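## Task

Get exactly one small part (block, cylinder or plug) into every pocket of the turntable's trays, dropping parts into the lid's chutes from just above each chute rim. Pressing the green button rotates the turntable a quarter turn counter-clockwise (viewed from above), and a pocket passes beneath each chute 3.5 s after the press. Presses only register when the turntable is stationary (white glowing lid-edge strips mean it is turning) and the button is held down briefly; release it before pressing again. Only 7 quarter turns are available from the button. The turntable must be stationary at the end. Arm bases, in metres with facing in degrees counter-clockwise from +x: arm1 x=+0.50 y=-0.13 z=+0.81 facing -137; arm2 x=-0.42 y=+0.65 z=+0.74 facing -46; arm3 x=-1.02 y=+0.16 z=+0.77 facing +47; arm4 x=-0.38 y=-0.65 z=+0.82 facing +132. Finish with all grippers open and arms moved away; anything only held in place by a robot is not counted.

## Robot and tools

Setup: four identical i2rt Big YAM arms named arm1, arm2, arm3 and arm4, each with six revolute joints, a two-finger gripper and a wrist camera (arm1_cam_wrist ... arm4_cam_wrist). Two fixed room cameras, cam_corner and cam_top, also watch the scene. The hand reaches roughly 1.0 m from the joint-1 axis. Joints move at different speeds, so the path between two postures may sweep wide; plan for clearance from the turntable, parts and other arms.

Frame: one shared scene frame, origin on the floor, +z up. Arm base positions and facings are given in the task. The hand point lies midway between the fingertips; its z axis runs along the fingers and the fingers close along its y axis.

Joints (all angles in radians, absolute targets): joint1_rad -2.879 to 2.879 (base yaw, positive is counter-clockwise from above, 0 points along the base's facing); joint2_rad 0 to 3.141 (shoulder, 0 has the upper arm pointing back roughly level, increasing lifts it up and forward); joint3_rad 0 to 3.019 (elbow, 0 is fully folded, increasing opens it); joint4_rad -1.692 to 1.57 (hand pitch, positive tips fingers up); joint5_rad -1.57 to 1.57 (sideways hand swing, positive toward the arm's right); joint6_rad -2.094 to 2.094 (hand roll, positive clockwise seen from behind the hand). gripper_m is the fingertip gap in metres, 0 to 0.093, also an absolute target. Done tolerances: ±0.045, ±0.14, ±0.09, ±0.055, ±0.03, ±0.035 rad and ±0.003 m.

Tool execute_actions: argument actions is a list holding zero or one action object. That object has optional keys arm1..arm4; each maps to {"joints": {...}} naming any subset of the seven keys above with absolute target values. Every named motion starts at once; they may finish at different times. Joints or arms left out may keep pushing toward earlier targets. An unknown key or a value out of range rejects the whole call and nothing moves. Optional cameras: a list from arm1_cam_wrist, arm2_cam_wrist, arm3_cam_wrist, arm4_cam_wrist, cam_corner, cam_top, all; omitted, null or ["all"] returns every camera, [] returns none. An empty actions list only reports state and images.

Tool wait: seconds from 0 to 10; commands nothing, the scene keeps running, returns state and images.

Tool zoom_image: camera name and region [x0, y0, x1, y1] in pixels of that camera's latest full image, top-left is (0, 0), at most 504 by 504 pixels. Room cameras are 504x504, wrist cameras 616x616 fisheye.

Tool read_manual: optional section "licences"; returns URDF licence text only.

Tool finished_scene: scene integer (1 to 2); ends the current scene irreversibly and reports success. Call it only after parts are in place, grippers open and arms clear.

Results: joint_positions gives each joint's measured value. The pictures line lists the cameras in the order the images appear. joint_status reports how each commanded motion ended: off_target (stopped short, may still be pushing), contact_stop or time_out (old target dropped, holds where it stopped; a timed-out joint may keep a nearby target and continue pushing, listed under on_its_own), not_followed (a self/inter-arm clearance check blocked that arm's joint targets, shown with a "joint command not followed" line and a cause; the gripper part still runs, and the blocked targets may be retried later), limit_stop_at_motor_heat (arm stopped by overheating; resend the target). on_its_own lists what the joints are doing without a command; "held at" is a joint's held target, not its position. To relieve a pushing joint, command its reported position. Lines MOTOR HOT (from 85 °C) and OVER-TEMPERATURE FAULT (at 100 °C, the arm goes limp and drops) warn about heat from holding loads or pushing. Camera calibration gives K, distortion, T_world_to_cam and pos_world per camera; wrist-camera poses follow the reported joints and may be less accurate.

Hazards: robots clamping against each other hard ends the run; the clearance check ignores fingers, gripper housings and wrist cameras and can react late. Arms do not stop on contact and can press hard. Do not knock parts off the work area, drop parts from height, slam, or leave an arm pushing. Time drops so a pocket is passing under a chute, press the button only when the strips are dark, and keep the turn budget in mind. Occasionally loose objects get nudged by outside disturbances.

Each tool is called as name(argument=value, ...), one argument or row to a line, values as JSON.

## Session

execute_actions(
  actions=[],
)

Scene clock: 0.00 s.
Motor temperatures (°C, as the motors report them): arm1=[23 26 23 21 21 21] | arm2=[23 24 24 25 22 22] | arm3=[25 23 22 22 22 22] | arm4=[25 25 24 22 25 21]
arm1.joint_positions: joint1_rad=+0.277 joint2_rad=+0.423 joint3_rad=+1.454 joint4_rad=-1.527 joint5_rad=+0.007 joint6_rad=+0.002 gripper_m=+0.094
arm1.joint_status: not commanded
arm1.hand: x=+0.4401 y=-0.2263 z=+1.3658 quat_wxyz=(-0.251, -0.747, -0.422, +0.448) (m; scene frame)
arm2.joint_positions: joint1_rad=+0.872 joint2_rad=+0.421 joint3_rad=+1.476 joint4_rad=-1.544 joint5_rad=+0.015 joint6_rad=+0.009 gripper_m=+0.094
arm2.joint_status: not commanded
arm2.hand: x=-0.3096 y=+0.6562 z=+1.2992 quat_wxyz=(-0.513, +0.021, -0.858, -0.011) (m; scene frame)
arm3.joint_positions: joint1_rad=-0.641 joint2_rad=+0.427 joint3_rad=+1.475 joint4_rad=-1.545 joint5_rad=+0.009 joint6_rad=-0.017 gripper_m=+0.095
arm3.joint_status: not commanded
arm3.hand: x=-0.9145 y=+0.1842 z=+1.3324 quat_wxyz=(-0.513, +0.084, -0.853, -0.032) (m; scene frame)
arm4.joint_positions: joint1_rad=-0.303 joint2_rad=+0.444 joint3_rad=+1.465 joint4_rad=-1.552 joint5_rad=-0.002 joint6_rad=-0.012 gripper_m=+0.094
arm4.joint_status: not commanded
arm4.hand: x=-0.4318 y=-0.5378 z=+1.3709 quat_wxyz=(-0.269, +0.737, -0.462, -0.413) (m; scene frame)
pictures: arm1_cam_wrist, arm2_cam_wrist, arm3_cam_wrist, arm4_cam_wrist, cam_corner, cam_top
Images, in order (width x height): arm1_cam_wrist 616x616, arm2_cam_wrist 616x616, arm3_cam_wrist 616x616, arm4_cam_wrist 616x616, cam_corner 504x504, cam_top 504x504.

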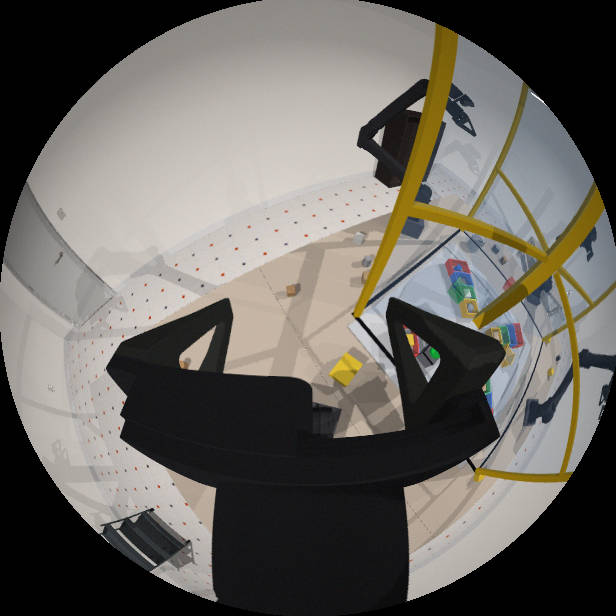

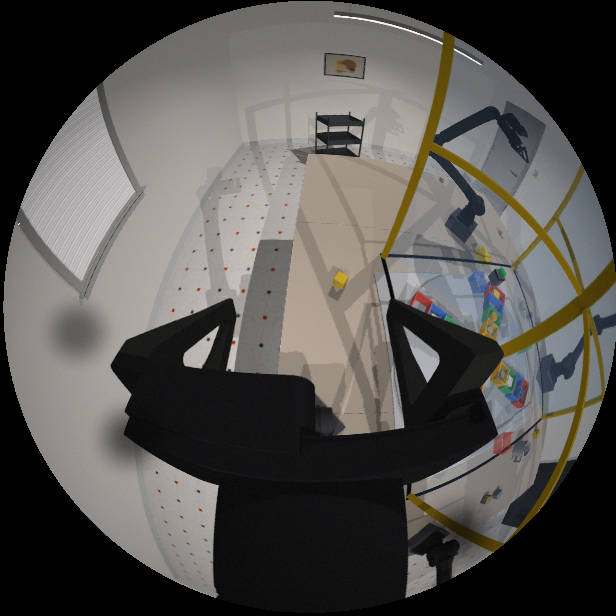

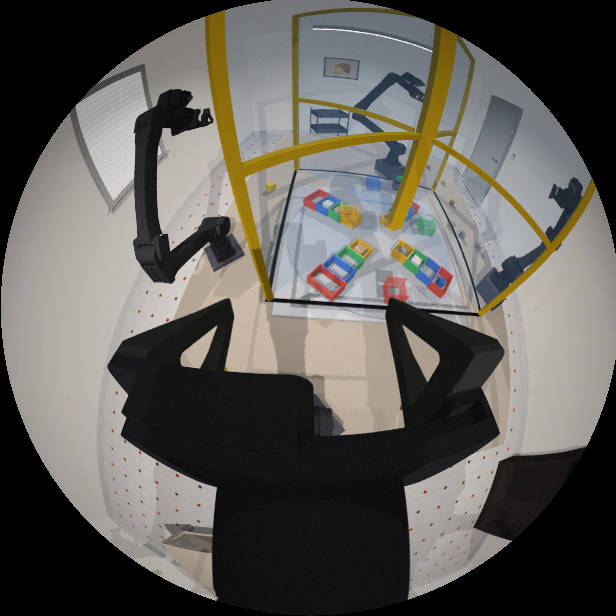

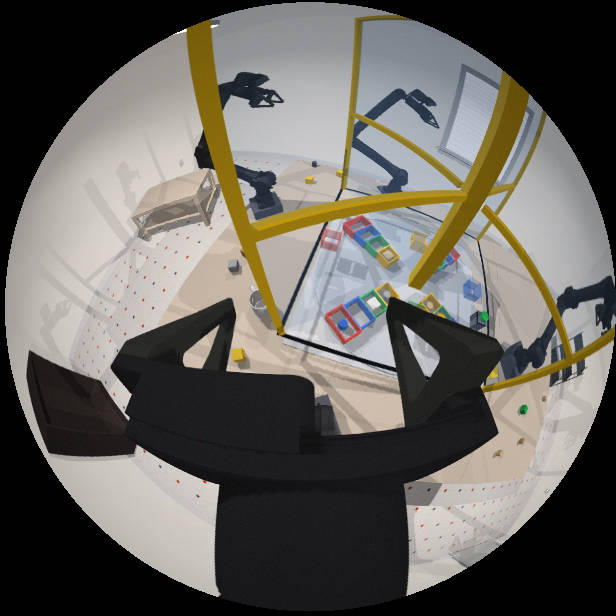

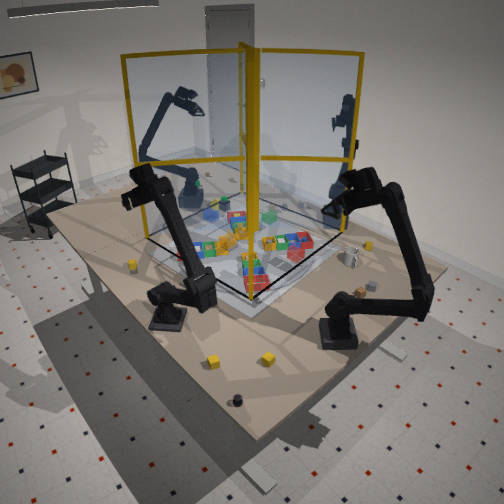

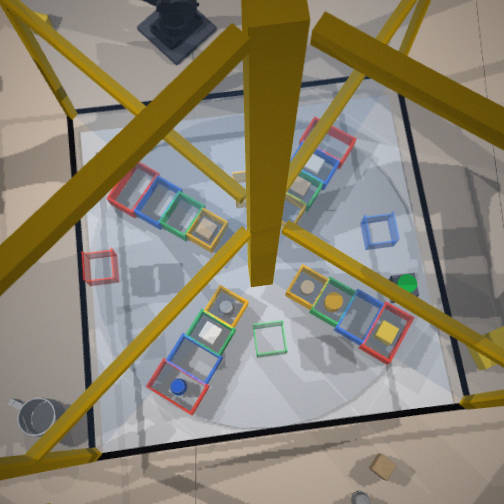

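zoom_image(
  camera="cam_top",
  region=[220, 100, 504, 384],
)

zoom_image(
  camera="cam_corner",
  region=[120, 140, 400, 330],
)

zoom_image(
  camera="arm3_cam_wrist",
  region=[260, 150, 500, 330],
)

zoom_image(
  camera="arm4_cam_wrist",
  region=[400, 220, 616, 500],
)

zoom_image(
  camera="arm1_cam_wrist",
  region=[150, 180, 550, 440],
)

Region (220, 100, 504, 384) of cam_top's 504x504 image, scaled by 1.775, with more detail than that image has.

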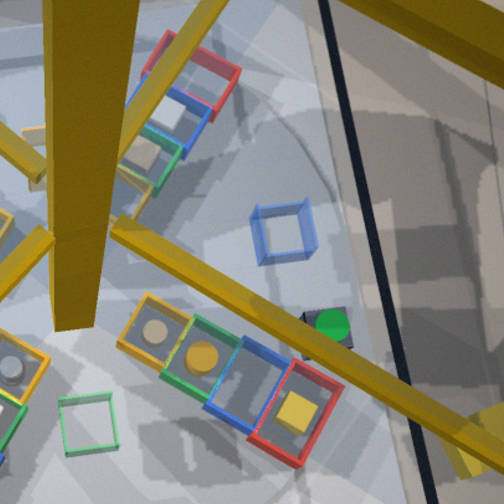

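Region (120, 140, 400, 330) of cam_corner's 504x504 image, scaled by 1.800, with more detail than that image has; it fills the top 342 rows of this view, and the rest is white.

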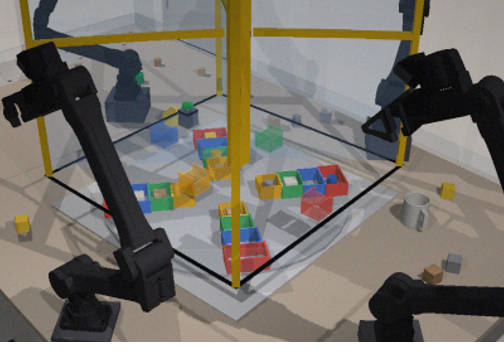

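Region (260, 150, 500, 330) of arm3_cam_wrist's 616x616 image, scaled by 2.100, with more detail than that image has; it fills the top 378 rows of this view, and the rest is white.

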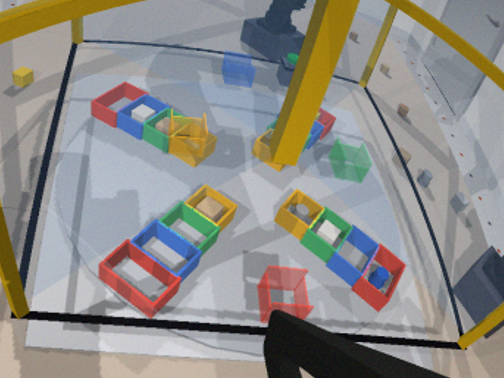

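Region (400, 220, 616, 500) of arm4_cam_wrist's 616x616 image, scaled by 1.800, with more detail than that image has; it fills the left 389 columns of this view, and the rest is white.

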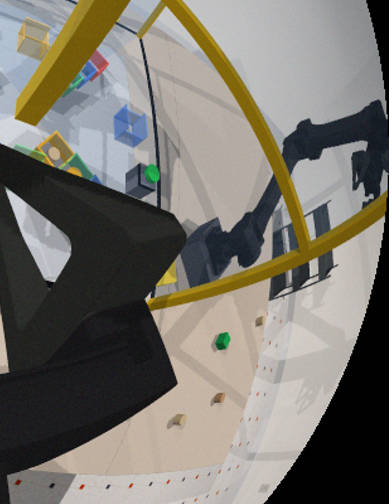

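Region (150, 180, 550, 440) of arm1_cam_wrist's 616x616 image, scaled by 1.260, with more detail than that image has; it fills the top 328 rows of this view, and the rest is white.

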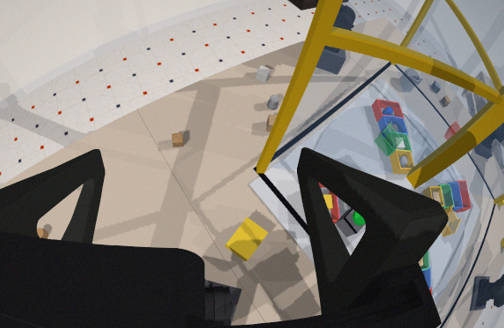

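execute_actions(
  actions=[
    {"arm1":{"joints":{"joint1_rad":0.436,"joint2_rad":1.682,"joint3_rad":1.253,"joint4_rad":-1.142}},"arm2":{"joints":{"joint1_rad":0.634,"joint2_rad":1.717,"joint3_rad":1.484,"joint4_rad":-1.338}},"arm3":{"joints":{"joint1_rad":-2.0,"joint2_rad":1.238,"joint3_rad":0.881,"joint4_rad":-1.214}},"arm4":{"joints":{"joint1_rad":-1.97}}},
  ],
)

Scene clock: 54.80 s.
Motor temperatures (°C, as the motors report them): arm1=[23 27 28 22 21 21] | arm2=[23 25 27 25 22 22] | arm3=[25 24 27 23 22 22] | arm4=[25 26 26 23 25 21]
arm1.joint_positions: joint1_rad=+0.433 joint2_rad=+1.682 joint3_rad=+1.256 joint4_rad=-1.152 joint5_rad=+0.007 joint6_rad=+0.002 gripper_m=+0.094
arm1.joint_status: all done
arm1.hand: x=+0.3209 y=-0.5696 z=+0.9040 quat_wxyz=(+0.005, -0.829, -0.559, +0.000) (m; scene frame)
arm2.joint_positions: joint1_rad=+0.640 joint2_rad=+1.702 joint3_rad=+1.476 joint4_rad=-1.341 joint5_rad=+0.015 joint6_rad=+0.009 gripper_m=+0.094
arm2.joint_status: all done
arm2.hand: x=+0.0832 y=+0.5627 z=+0.8994 quat_wxyz=(+0.001, -0.088, -0.996, +0.010) (m; scene frame)
arm3.joint_positions: joint1_rad=-2.000 joint2_rad=+1.232 joint3_rad=+0.871 joint4_rad=-1.214 joint5_rad=+0.008 joint6_rad=-0.017 gripper_m=+0.095
arm3.joint_status: all done
arm3.hand: x=-0.9031 y=-0.1315 z=+0.9027 quat_wxyz=(-0.003, -0.550, -0.835, +0.004) (m; scene frame)
arm4.joint_positions: joint1_rad=-1.961 joint2_rad=+0.444 joint3_rad=+1.465 joint4_rad=-1.552 joint5_rad=-0.002 joint6_rad=-0.012 gripper_m=+0.095
arm4.joint_status: all done
arm4.hand: x=-0.2675 y=-0.6064 z=+1.3726 quat_wxyz=(-0.493, +0.157, -0.852, -0.081) (m; scene frame)
pictures: arm1_cam_wrist, arm2_cam_wrist, arm3_cam_wrist, arm4_cam_wrist, cam_corner, cam_top
camera_calibration (this result's frames):
arm1_cam_wrist: T_world_to_cam=[[-0.918923, 0.394292, 0.0107474, 0.511509], [0.320993, 0.731706, 0.601307, -0.224883], [0.229226, 0.556004, -0.798946, 1.08944], [0, 0, 0, 1]] pos_world=[0.292494, -0.642869, 1.00013]
arm2_cam_wrist: T_world_to_cam=[[-0.159506, -0.986845, 0.0263686, 0.544712], [-0.802254, 0.145143, 0.57907, -0.535626], [-0.575279, 0.071211, -0.814851, 0.865701], [0, 0, 0, 1]] pos_world=[0.155197, 0.553641, 1.00122]
arm3_cam_wrist: T_world_to_cam=[[-0.915585, -0.402098, 0.00459699, -0.886935], [-0.323997, 0.744422, 0.583833, -0.717841], [-0.23818, 0.533059, -0.811861, 0.711897], [0, 0, 0, 1]] pos_world=[-0.875083, -0.201742, 1.00114]
arm4_cam_wrist: T_world_to_cam=[[0.34158, -0.939836, 0.00558715, -0.481371], [-0.859115, -0.314642, -0.403635, 0.136133], [0.381108, 0.133074, -0.914903, 1.56052], [0, 0, 0, 1]] pos_world=[-0.313347, -0.617241, 1.48536]
Images, in order (width x height): arm1_cam_wrist 616x616, arm2_cam_wrist 616x616, arm3_cam_wrist 616x616, arm4_cam_wrist 616x616, cam_corner 504x504, cam_top 504x504.

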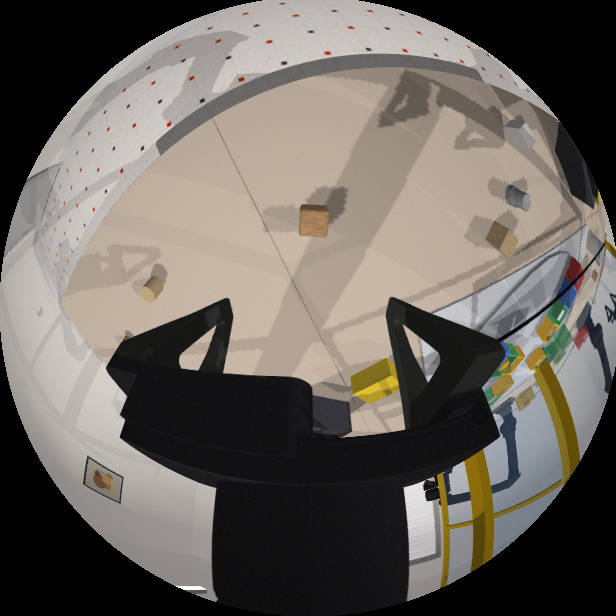

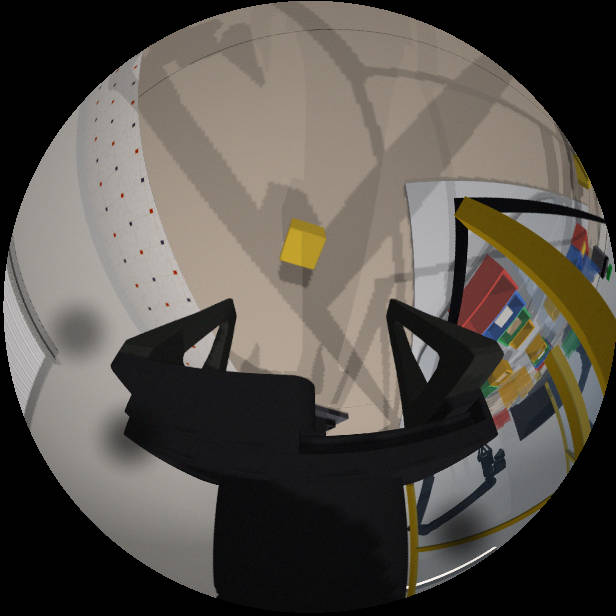

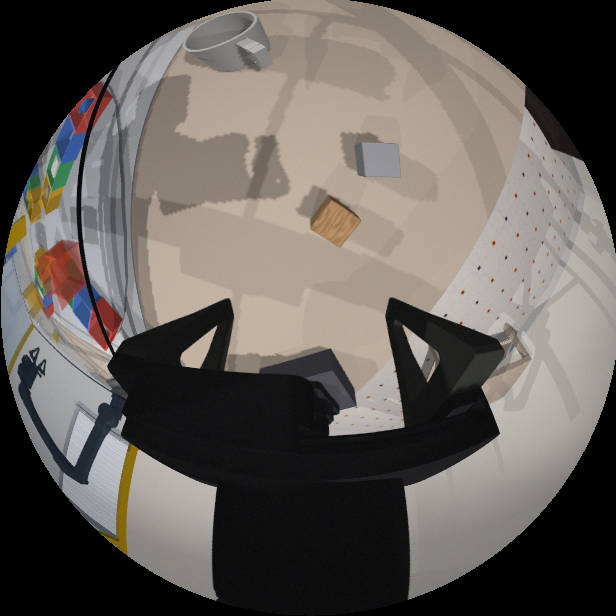

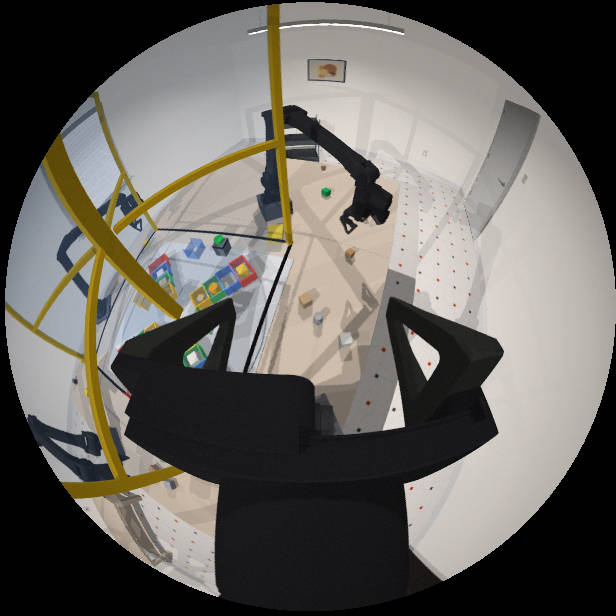

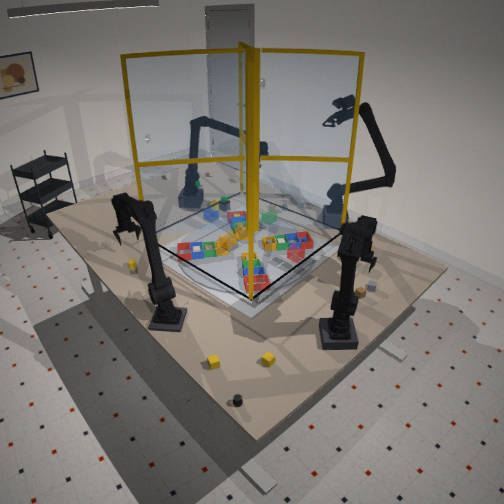

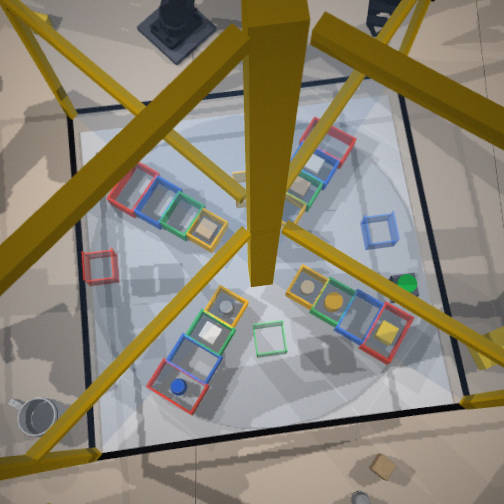

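execute_actions(
  actions=[
    {"arm1":{"joints":{"joint1_rad":0.427,"joint2_rad":1.847,"joint3_rad":1.182,"joint4_rad":-0.906}},"arm2":{"joints":{"joint1_rad":0.655,"joint2_rad":1.786,"joint3_rad":1.3,"joint4_rad":-1.085,"joint6_rad":0.28}},"arm3":{"joints":{"joint1_rad":-2.08,"joint2_rad":1.434,"joint3_rad":0.7635,"joint4_rad":-0.9,"joint6_rad":0.47}},"arm4":{"joints":{"joint2_rad":1.458,"joint3_rad":0.885,"joint4_rad":-0.998}}},
  ],
  cameras=["arm1_cam_wrist","arm2_cam_wrist","arm3_cam_wrist","arm4_cam_wrist"],
)

Scene clock: 75.97 s.
Motor temperatures (°C, as the motors report them): arm1=[23 29 29 22 21 21] | arm2=[23 26 28 25 22 22] | arm3=[25 24 28 23 22 22] | arm4=[25 26 27 23 25 21]
arm1.joint_positions: joint1_rad=+0.433 joint2_rad=+1.852 joint3_rad=+1.181 joint4_rad=-0.920 joint5_rad=+0.007 joint6_rad=+0.002 gripper_m=+0.094
arm1.joint_status: all done
arm1.hand: x=+0.3173 y=-0.5780 z=+0.8005 quat_wxyz=(+0.009, -0.829, -0.559, -0.005) (m; scene frame)
arm2.joint_positions: joint1_rad=+0.646 joint2_rad=+1.783 joint3_rad=+1.301 joint4_rad=-1.094 joint5_rad=+0.015 joint6_rad=+0.273 gripper_m=+0.094
arm2.joint_status: all done
arm2.hand: x=+0.0766 y=+0.5663 z=+0.7976 quat_wxyz=(+0.004, -0.215, -0.977, +0.010) (m; scene frame)
arm3.joint_positions: joint1_rad=-2.081 joint2_rad=+1.447 joint3_rad=+0.754 joint4_rad=-0.909 joint5_rad=+0.008 joint6_rad=+0.455 gripper_m=+0.095
arm3.joint_status: all done
arm3.hand: x=-0.9226 y=-0.1528 z=+0.7979 quat_wxyz=(+0.009, -0.757, -0.653, -0.003) (m; scene frame)
arm4.joint_positions: joint1_rad=-1.961 joint2_rad=+1.445 joint3_rad=+0.878 joint4_rad=-1.013 joint5_rad=-0.002 joint6_rad=-0.012 gripper_m=+0.095
arm4.joint_status: all done
arm4.hand: x=-0.0371 y=-0.5269 z=+0.8822 quat_wxyz=(+0.001, +0.178, -0.984, +0.003) (m; scene frame)
pictures: arm1_cam_wrist, arm2_cam_wrist, arm3_cam_wrist, arm4_cam_wrist
camera_calibration (this result's frames):
arm1_cam_wrist: T_world_to_cam=[[-0.918967, 0.394179, 0.0110615, 0.512343], [0.317994, 0.724182, 0.611916, -0.167255], [0.233194, 0.565848, -0.790846, 1.01027], [0, 0, 0, 1]] pos_world=[0.288422, -0.652493, 0.895649]
arm2_cam_wrist: T_world_to_cam=[[-0.405799, -0.913535, 0.0279443, 0.525979], [-0.736699, 0.345037, 0.58157, -0.602657], [-0.540927, 0.215414, -0.813016, 0.693002], [0, 0, 0, 1]] pos_world=[0.144328, 0.539157, 0.899211]
arm3_cam_wrist: T_world_to_cam=[[-0.990291, 0.138555, 0.0112451, -0.904397], [0.117173, 0.78846, 0.603823, -0.249271], [0.0747962, 0.599278, -0.797039, 0.920525], [0, 0, 0, 1]] pos_world=[-0.93526, -0.229801, 0.89438]
arm4_cam_wrist: T_world_to_cam=[[0.33944, -0.940615, 0.0049053, -0.482479], [-0.759277, -0.270915, 0.591695, -0.690166], [-0.555229, -0.204569, -0.806147, 0.704902], [0, 0, 0, 1]] pos_world=[0.0311268, -0.496602, 0.978989]
Images, in order (width x height): arm1_cam_wrist 616x616, arm2_cam_wrist 616x616, arm3_cam_wrist 616x616, arm4_cam_wrist 616x616.

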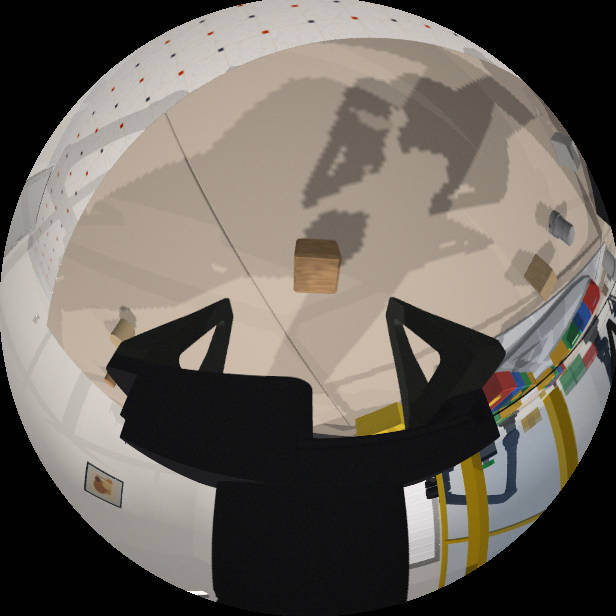

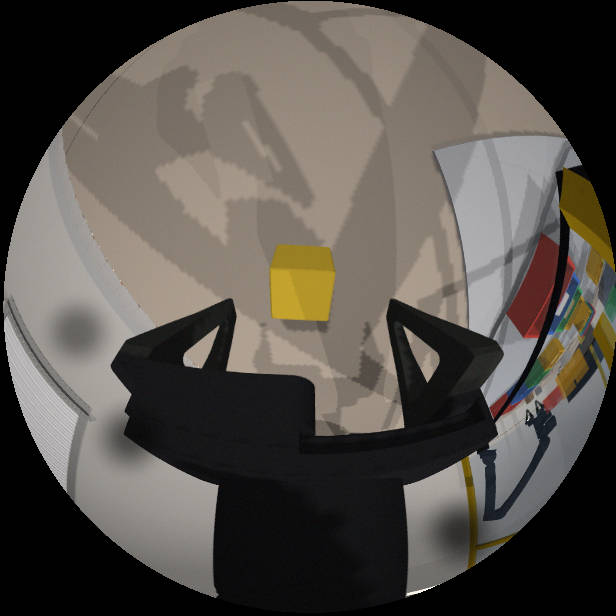

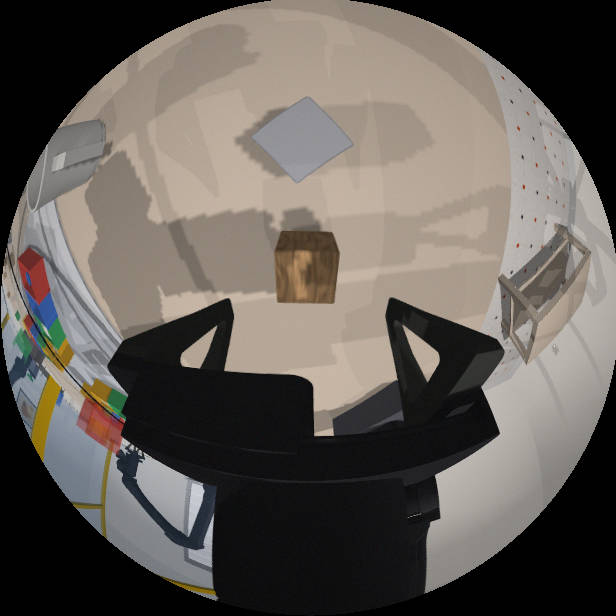

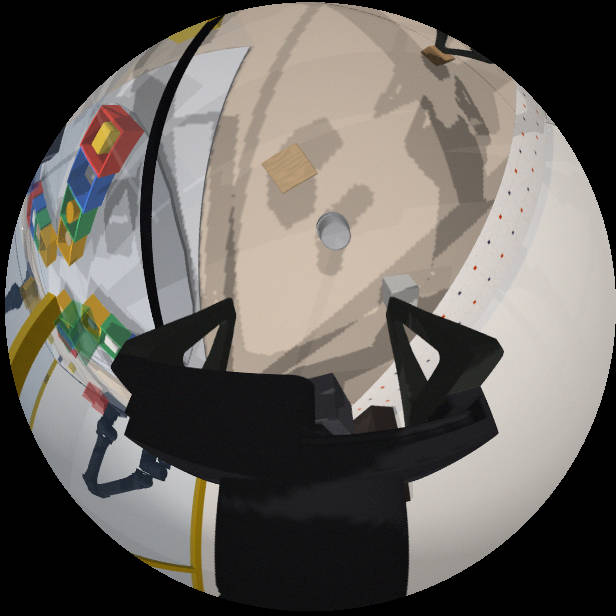

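execute_actions(
  actions=[
    {"arm1":{"joints":{"joint1_rad":0.418,"joint2_rad":1.95,"joint3_rad":1.165,"joint4_rad":-0.775}},"arm2":{"joints":{"joint1_rad":0.665,"joint2_rad":1.836,"joint3_rad":1.2515,"joint4_rad":-0.987}},"arm3":{"joints":{"joint2_rad":1.538,"joint3_rad":0.735,"joint4_rad":-0.76}},"arm4":{"joints":{"joint1_rad":-2.035,"joint2_rad":1.638,"joint3_rad":0.8305,"joint4_rad":-0.763,"gripper_m":0.065}}},
  ],
  cameras=["arm1_cam_wrist","arm2_cam_wrist","arm3_cam_wrist","arm4_cam_wrist"],
)

Scene clock: 87.23 s.
Motor temperatures (°C, as the motors report them): arm1=[23 30 29 21 21 21] | arm2=[23 27 28 25 22 22] | arm3=[25 24 28 23 22 22] | arm4=[25 26 27 23 25 21]
arm1.joint_positions: joint1_rad=+0.424 joint2_rad=+1.947 joint3_rad=+1.168 joint4_rad=-0.789 joint5_rad=+0.007 joint6_rad=+0.002 gripper_m=+0.094
arm1.joint_status: all done
arm1.hand: x=+0.3093 y=-0.5862 z=+0.7520 quat_wxyz=(+0.002, -0.831, -0.556, +0.005) (m; scene frame)
arm2.joint_positions: joint1_rad=+0.657 joint2_rad=+1.812 joint3_rad=+1.263 joint4_rad=-0.997 joint5_rad=+0.015 joint6_rad=+0.273 gripper_m=+0.094
arm2.joint_status: all done
arm2.hand: x=+0.0822 y=+0.5710 z=+0.7706 quat_wxyz=(-0.011, -0.210, -0.978, +0.009) (m; scene frame)
arm3.joint_positions: joint1_rad=-2.081 joint2_rad=+1.541 joint3_rad=+0.734 joint4_rad=-0.770 joint5_rad=+0.008 joint6_rad=+0.456 gripper_m=+0.095
arm3.joint_status: all done
arm3.hand: x=-0.9184 y=-0.1654 z=+0.7626 quat_wxyz=(-0.003, -0.758, -0.653, +0.003) (m; scene frame)
arm4.joint_positions: joint1_rad=-2.033 joint2_rad=+1.644 joint3_rad=+0.833 joint4_rad=-0.777 joint5_rad=-0.002 joint6_rad=-0.012 gripper_m=+0.065
arm4.joint_status: all done
arm4.hand: x=-0.0143 y=-0.5481 z=+0.7994 quat_wxyz=(+0.005, +0.143, -0.990, +0.003) (m; scene frame)
pictures: arm1_cam_wrist, arm2_cam_wrist, arm3_cam_wrist, arm4_cam_wrist
camera_calibration (this result's frames):
arm1_cam_wrist: T_world_to_cam=[[-0.915394, 0.402423, 0.0104792, 0.512848], [0.329718, 0.73457, 0.593037, -0.112418], [0.230954, 0.546318, -0.805107, 0.978419], [0, 0, 0, 1]] pos_world=[0.280555, -0.65833, 0.849026]
arm2_cam_wrist: T_world_to_cam=[[-0.3966, -0.917764, 0.0204317, 0.540722], [-0.756922, 0.339525, 0.558383, -0.561809], [-0.519401, 0.20599, -0.829332, 0.68924], [0, 0, 0, 1]] pos_world=[0.147196, 0.545028, 0.874265]
arm3_cam_wrist: T_world_to_cam=[[-0.990208, 0.139597, 0.0000319085, -0.889299], [0.113232, 0.803053, 0.58505, -0.205467], [0.0816459, 0.579325, -0.810997, 0.913278], [0, 0, 0, 1]] pos_world=[-0.931891, -0.23994, 0.860902]
arm4_cam_wrist: T_world_to_cam=[[0.270784, -0.96263, 0.0044468, -0.522438], [-0.772679, -0.214592, 0.597426, -0.603587], [-0.574146, -0.165209, -0.801912, 0.66438], [0, 0, 0, 1]] pos_world=[0.0565401, -0.522678, 0.895696]
Images, in order (width x height): arm1_cam_wrist 616x616, arm2_cam_wrist 616x616, arm3_cam_wrist 616x616, arm4_cam_wrist 616x616.

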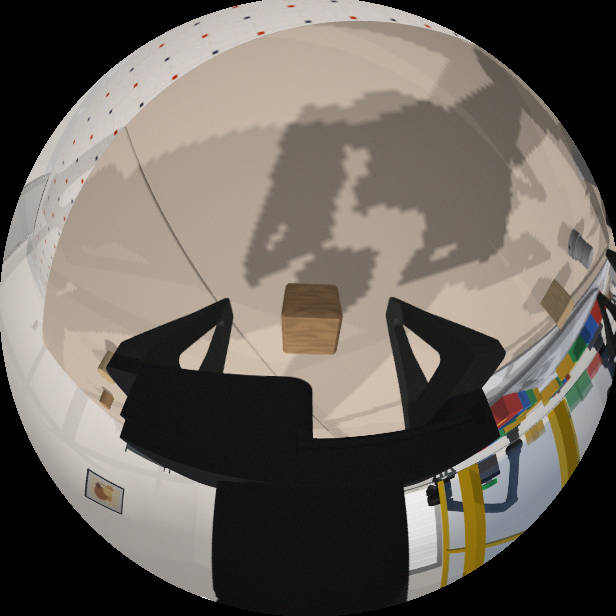

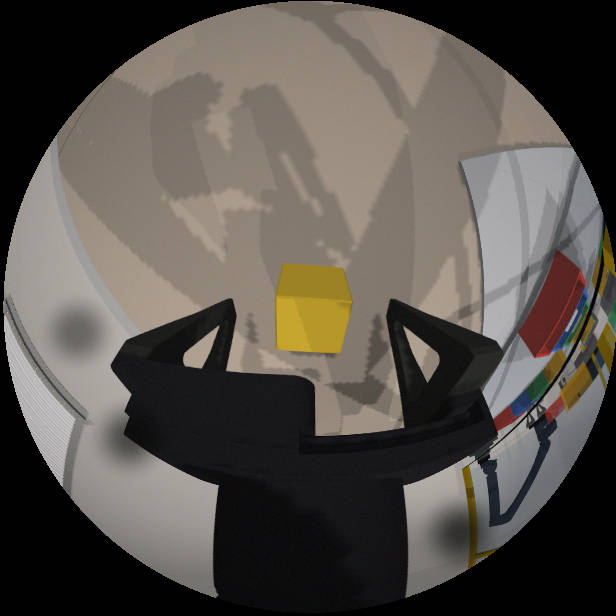

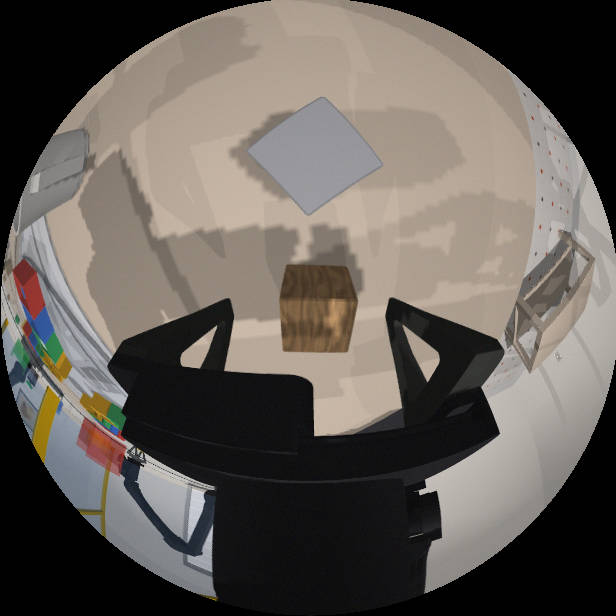

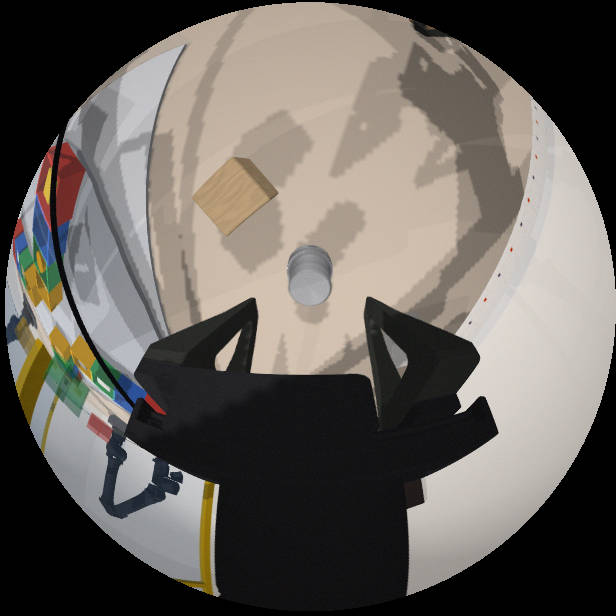

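execute_actions(
  actions=[
    {"arm1":{"joints":{"joint3_rad":1.148}},"arm2":{"joints":{"joint3_rad":1.23}},"arm3":{"joints":{"joint3_rad":0.71}},"arm4":{"joints":{"joint2_rad":1.736,"joint3_rad":0.785,"joint4_rad":-0.615}}},
  ],
  cameras=[],
)

execute_actions(
  actions=[
    {"arm1":{"joints":{"gripper_m":0.02}},"arm2":{"joints":{"gripper_m":0.028}},"arm3":{"joints":{"gripper_m":0.028}},"arm4":{"joints":{"gripper_m":0.018}}},
  ],
  cameras=["arm1_cam_wrist","arm2_cam_wrist","arm3_cam_wrist","arm4_cam_wrist"],
)

Scene clock: 96.97 s.
Motor temperatures (°C, as the motors report them): arm1=[23 31 28 21 21 21] | arm2=[23 27 28 25 22 22] | arm3=[25 25 28 23 22 22] | arm4=[25 27 27 23 25 21]
arm1.joint_positions: joint1_rad=+0.424 joint2_rad=+1.947 joint3_rad=+1.156 joint4_rad=-0.788 joint5_rad=+0.007 joint6_rad=+0.002 gripper_m=+0.094
arm1.joint_status: all done
arm1.hand: x=+0.3115 y=-0.5808 z=+0.7488 quat_wxyz=(+0.005, -0.831, -0.556, +0.000) (m; scene frame)
arm2.joint_positions: joint1_rad=+0.657 joint2_rad=+1.812 joint3_rad=+1.241 joint4_rad=-0.995 joint5_rad=+0.015 joint6_rad=+0.273 gripper_m=+0.094
arm2.joint_status: all done
arm2.hand: x=+0.0731 y=+0.5723 z=+0.7637 quat_wxyz=(-0.001, -0.210, -0.978, +0.010) (m; scene frame)
arm3.joint_positions: joint1_rad=-2.081 joint2_rad=+1.541 joint3_rad=+0.710 joint4_rad=-0.767 joint5_rad=+0.008 joint6_rad=+0.456 gripper_m=+0.095
arm3.joint_status: all done
arm3.hand: x=-0.9220 y=-0.1537 z=+0.7561 quat_wxyz=(+0.007, -0.758, -0.653, -0.002) (m; scene frame)
arm4.joint_positions: joint1_rad=-2.033 joint2_rad=+1.731 joint3_rad=+0.790 joint4_rad=-0.630 joint5_rad=-0.002 joint6_rad=-0.012 gripper_m=+0.065
arm4.joint_status: all done
arm4.hand: x=-0.0158 y=-0.5488 z=+0.7579 quat_wxyz=(-0.004, +0.143, -0.990, +0.002) (m; scene frame)
pictures: none
No camera images: the call's "cameras" was empty. Leave "cameras" out to get every camera's image.

Scene clock: 97.63 s.
Motor temperatures (°C, as the motors report them): arm1=[23 31 28 21 21 21] | arm2=[23 27 28 25 22 22] | arm3=[25 25 28 23 22 22] | arm4=[25 27 27 23 25 21]
arm1.joint_positions: joint1_rad=+0.424 joint2_rad=+1.947 joint3_rad=+1.156 joint4_rad=-0.788 joint5_rad=+0.007 joint6_rad=+0.002 gripper_m=+0.031
arm1.joint_status: gripper_m off_target (ended at +0.031, target +0.020)
arm1.hand: x=+0.3115 y=-0.5808 z=+0.7488 quat_wxyz=(+0.005, -0.831, -0.556, +0.000) (m; scene frame)
arm2.joint_positions: joint1_rad=+0.657 joint2_rad=+1.812 joint3_rad=+1.241 joint4_rad=-0.995 joint5_rad=+0.014 joint6_rad=+0.273 gripper_m=+0.039
arm2.joint_status: gripper_m off_target (ended at +0.039, target +0.028)
arm2.hand: x=+0.0732 y=+0.5724 z=+0.7637 quat_wxyz=(-0.001, -0.210, -0.978, +0.009) (m; scene frame)
arm3.joint_positions: joint1_rad=-2.081 joint2_rad=+1.541 joint3_rad=+0.710 joint4_rad=-0.767 joint5_rad=+0.008 joint6_rad=+0.457 gripper_m=+0.040
arm3.joint_status: gripper_m off_target (ended at +0.040, target +0.028)
arm3.hand: x=-0.9220 y=-0.1537 z=+0.7561 quat_wxyz=(+0.007, -0.758, -0.653, -0.002) (m; scene frame)
arm4.joint_positions: joint1_rad=-2.033 joint2_rad=+1.731 joint3_rad=+0.790 joint4_rad=-0.629 joint5_rad=-0.002 joint6_rad=-0.012 gripper_m=+0.030
arm4.joint_status: gripper_m off_target (ended at +0.030, target +0.018)
arm4.hand: x=-0.0157 y=-0.5488 z=+0.7579 quat_wxyz=(-0.004, +0.143, -0.990, +0.002) (m; scene frame)
pictures: arm1_cam_wrist, arm2_cam_wrist, arm3_cam_wrist, arm4_cam_wrist
camera_calibration (this result's frames):
arm1_cam_wrist: T_world_to_cam=[[-0.915429, 0.402336, 0.0107316, 0.51251], [0.327304, 0.728664, 0.601599, -0.124285], [0.234225, 0.554234, -0.798726, 0.971195], [0, 0, 0, 1]] pos_world=[0.282367, -0.653909, 0.844989]
arm2_cam_wrist: T_world_to_cam=[[-0.396589, -0.917655, 0.02502, 0.534998], [-0.745911, 0.338013, 0.573903, -0.577038], [-0.535102, 0.208941, -0.818541, 0.669716], [0, 0, 0, 1]] pos_world=[0.140122, 0.546059, 0.865968]
arm3_cam_wrist: T_world_to_cam=[[-0.990141, 0.139748, 0.0096118, -0.901737], [0.117408, 0.790519, 0.601079, -0.220832], [0.076401, 0.596281, -0.799132, 0.890297], [0, 0, 0, 1]] pos_world=[-0.934939, -0.23028, 0.85287]
arm4_cam_wrist: T_world_to_cam=[[0.270823, -0.962619, 0.00443722, -0.522521], [-0.782624, -0.217495, 0.583263, -0.571008], [-0.560495, -0.161434, -0.812271, 0.640293], [0, 0, 0, 1]] pos_world=[0.0535072, -0.523815, 0.855458]
Images, in order (width x height): arm1_cam_wrist 616x616, arm2_cam_wrist 616x616, arm3_cam_wrist 616x616, arm4_cam_wrist 616x616.

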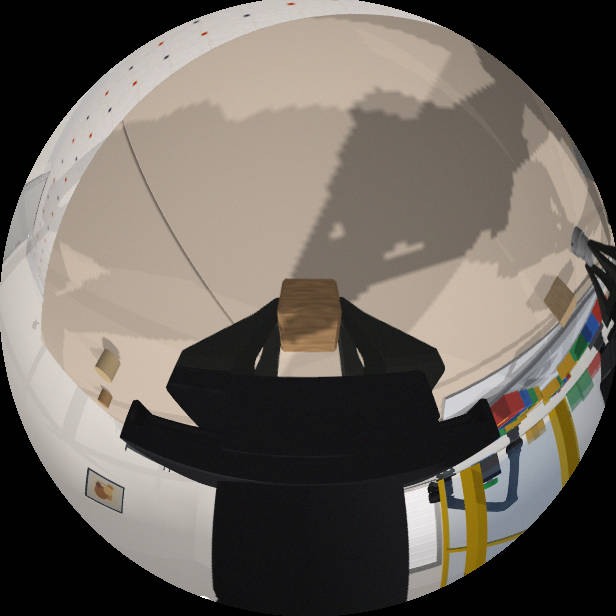

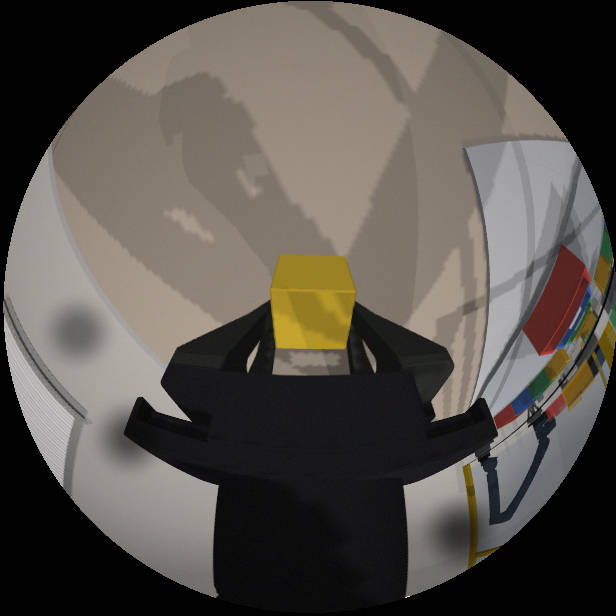

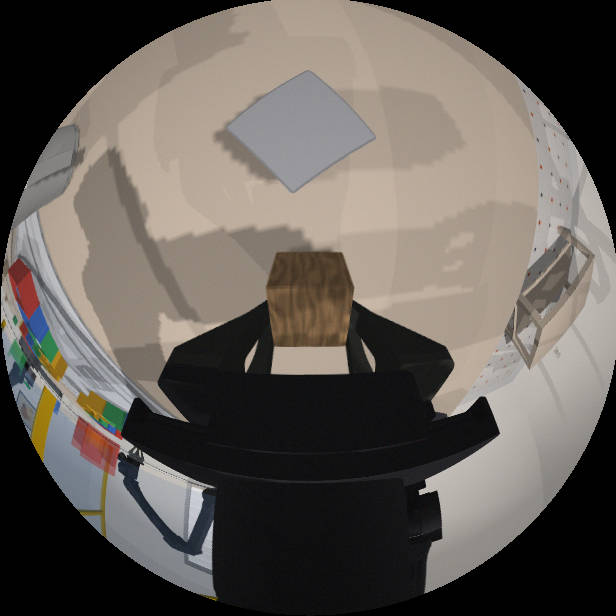

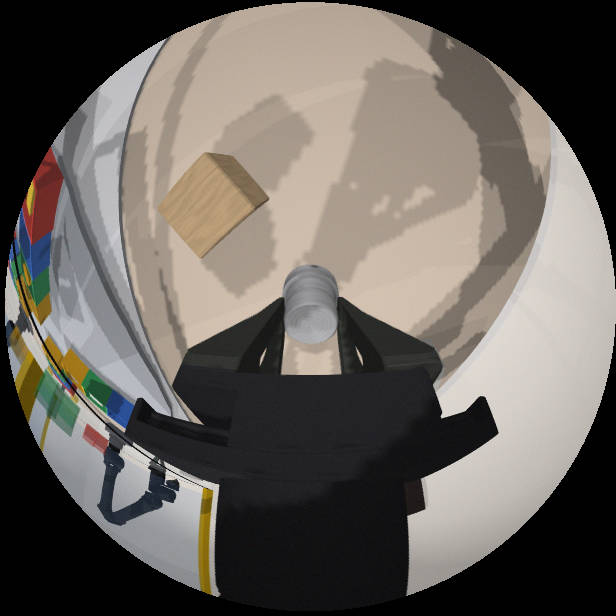

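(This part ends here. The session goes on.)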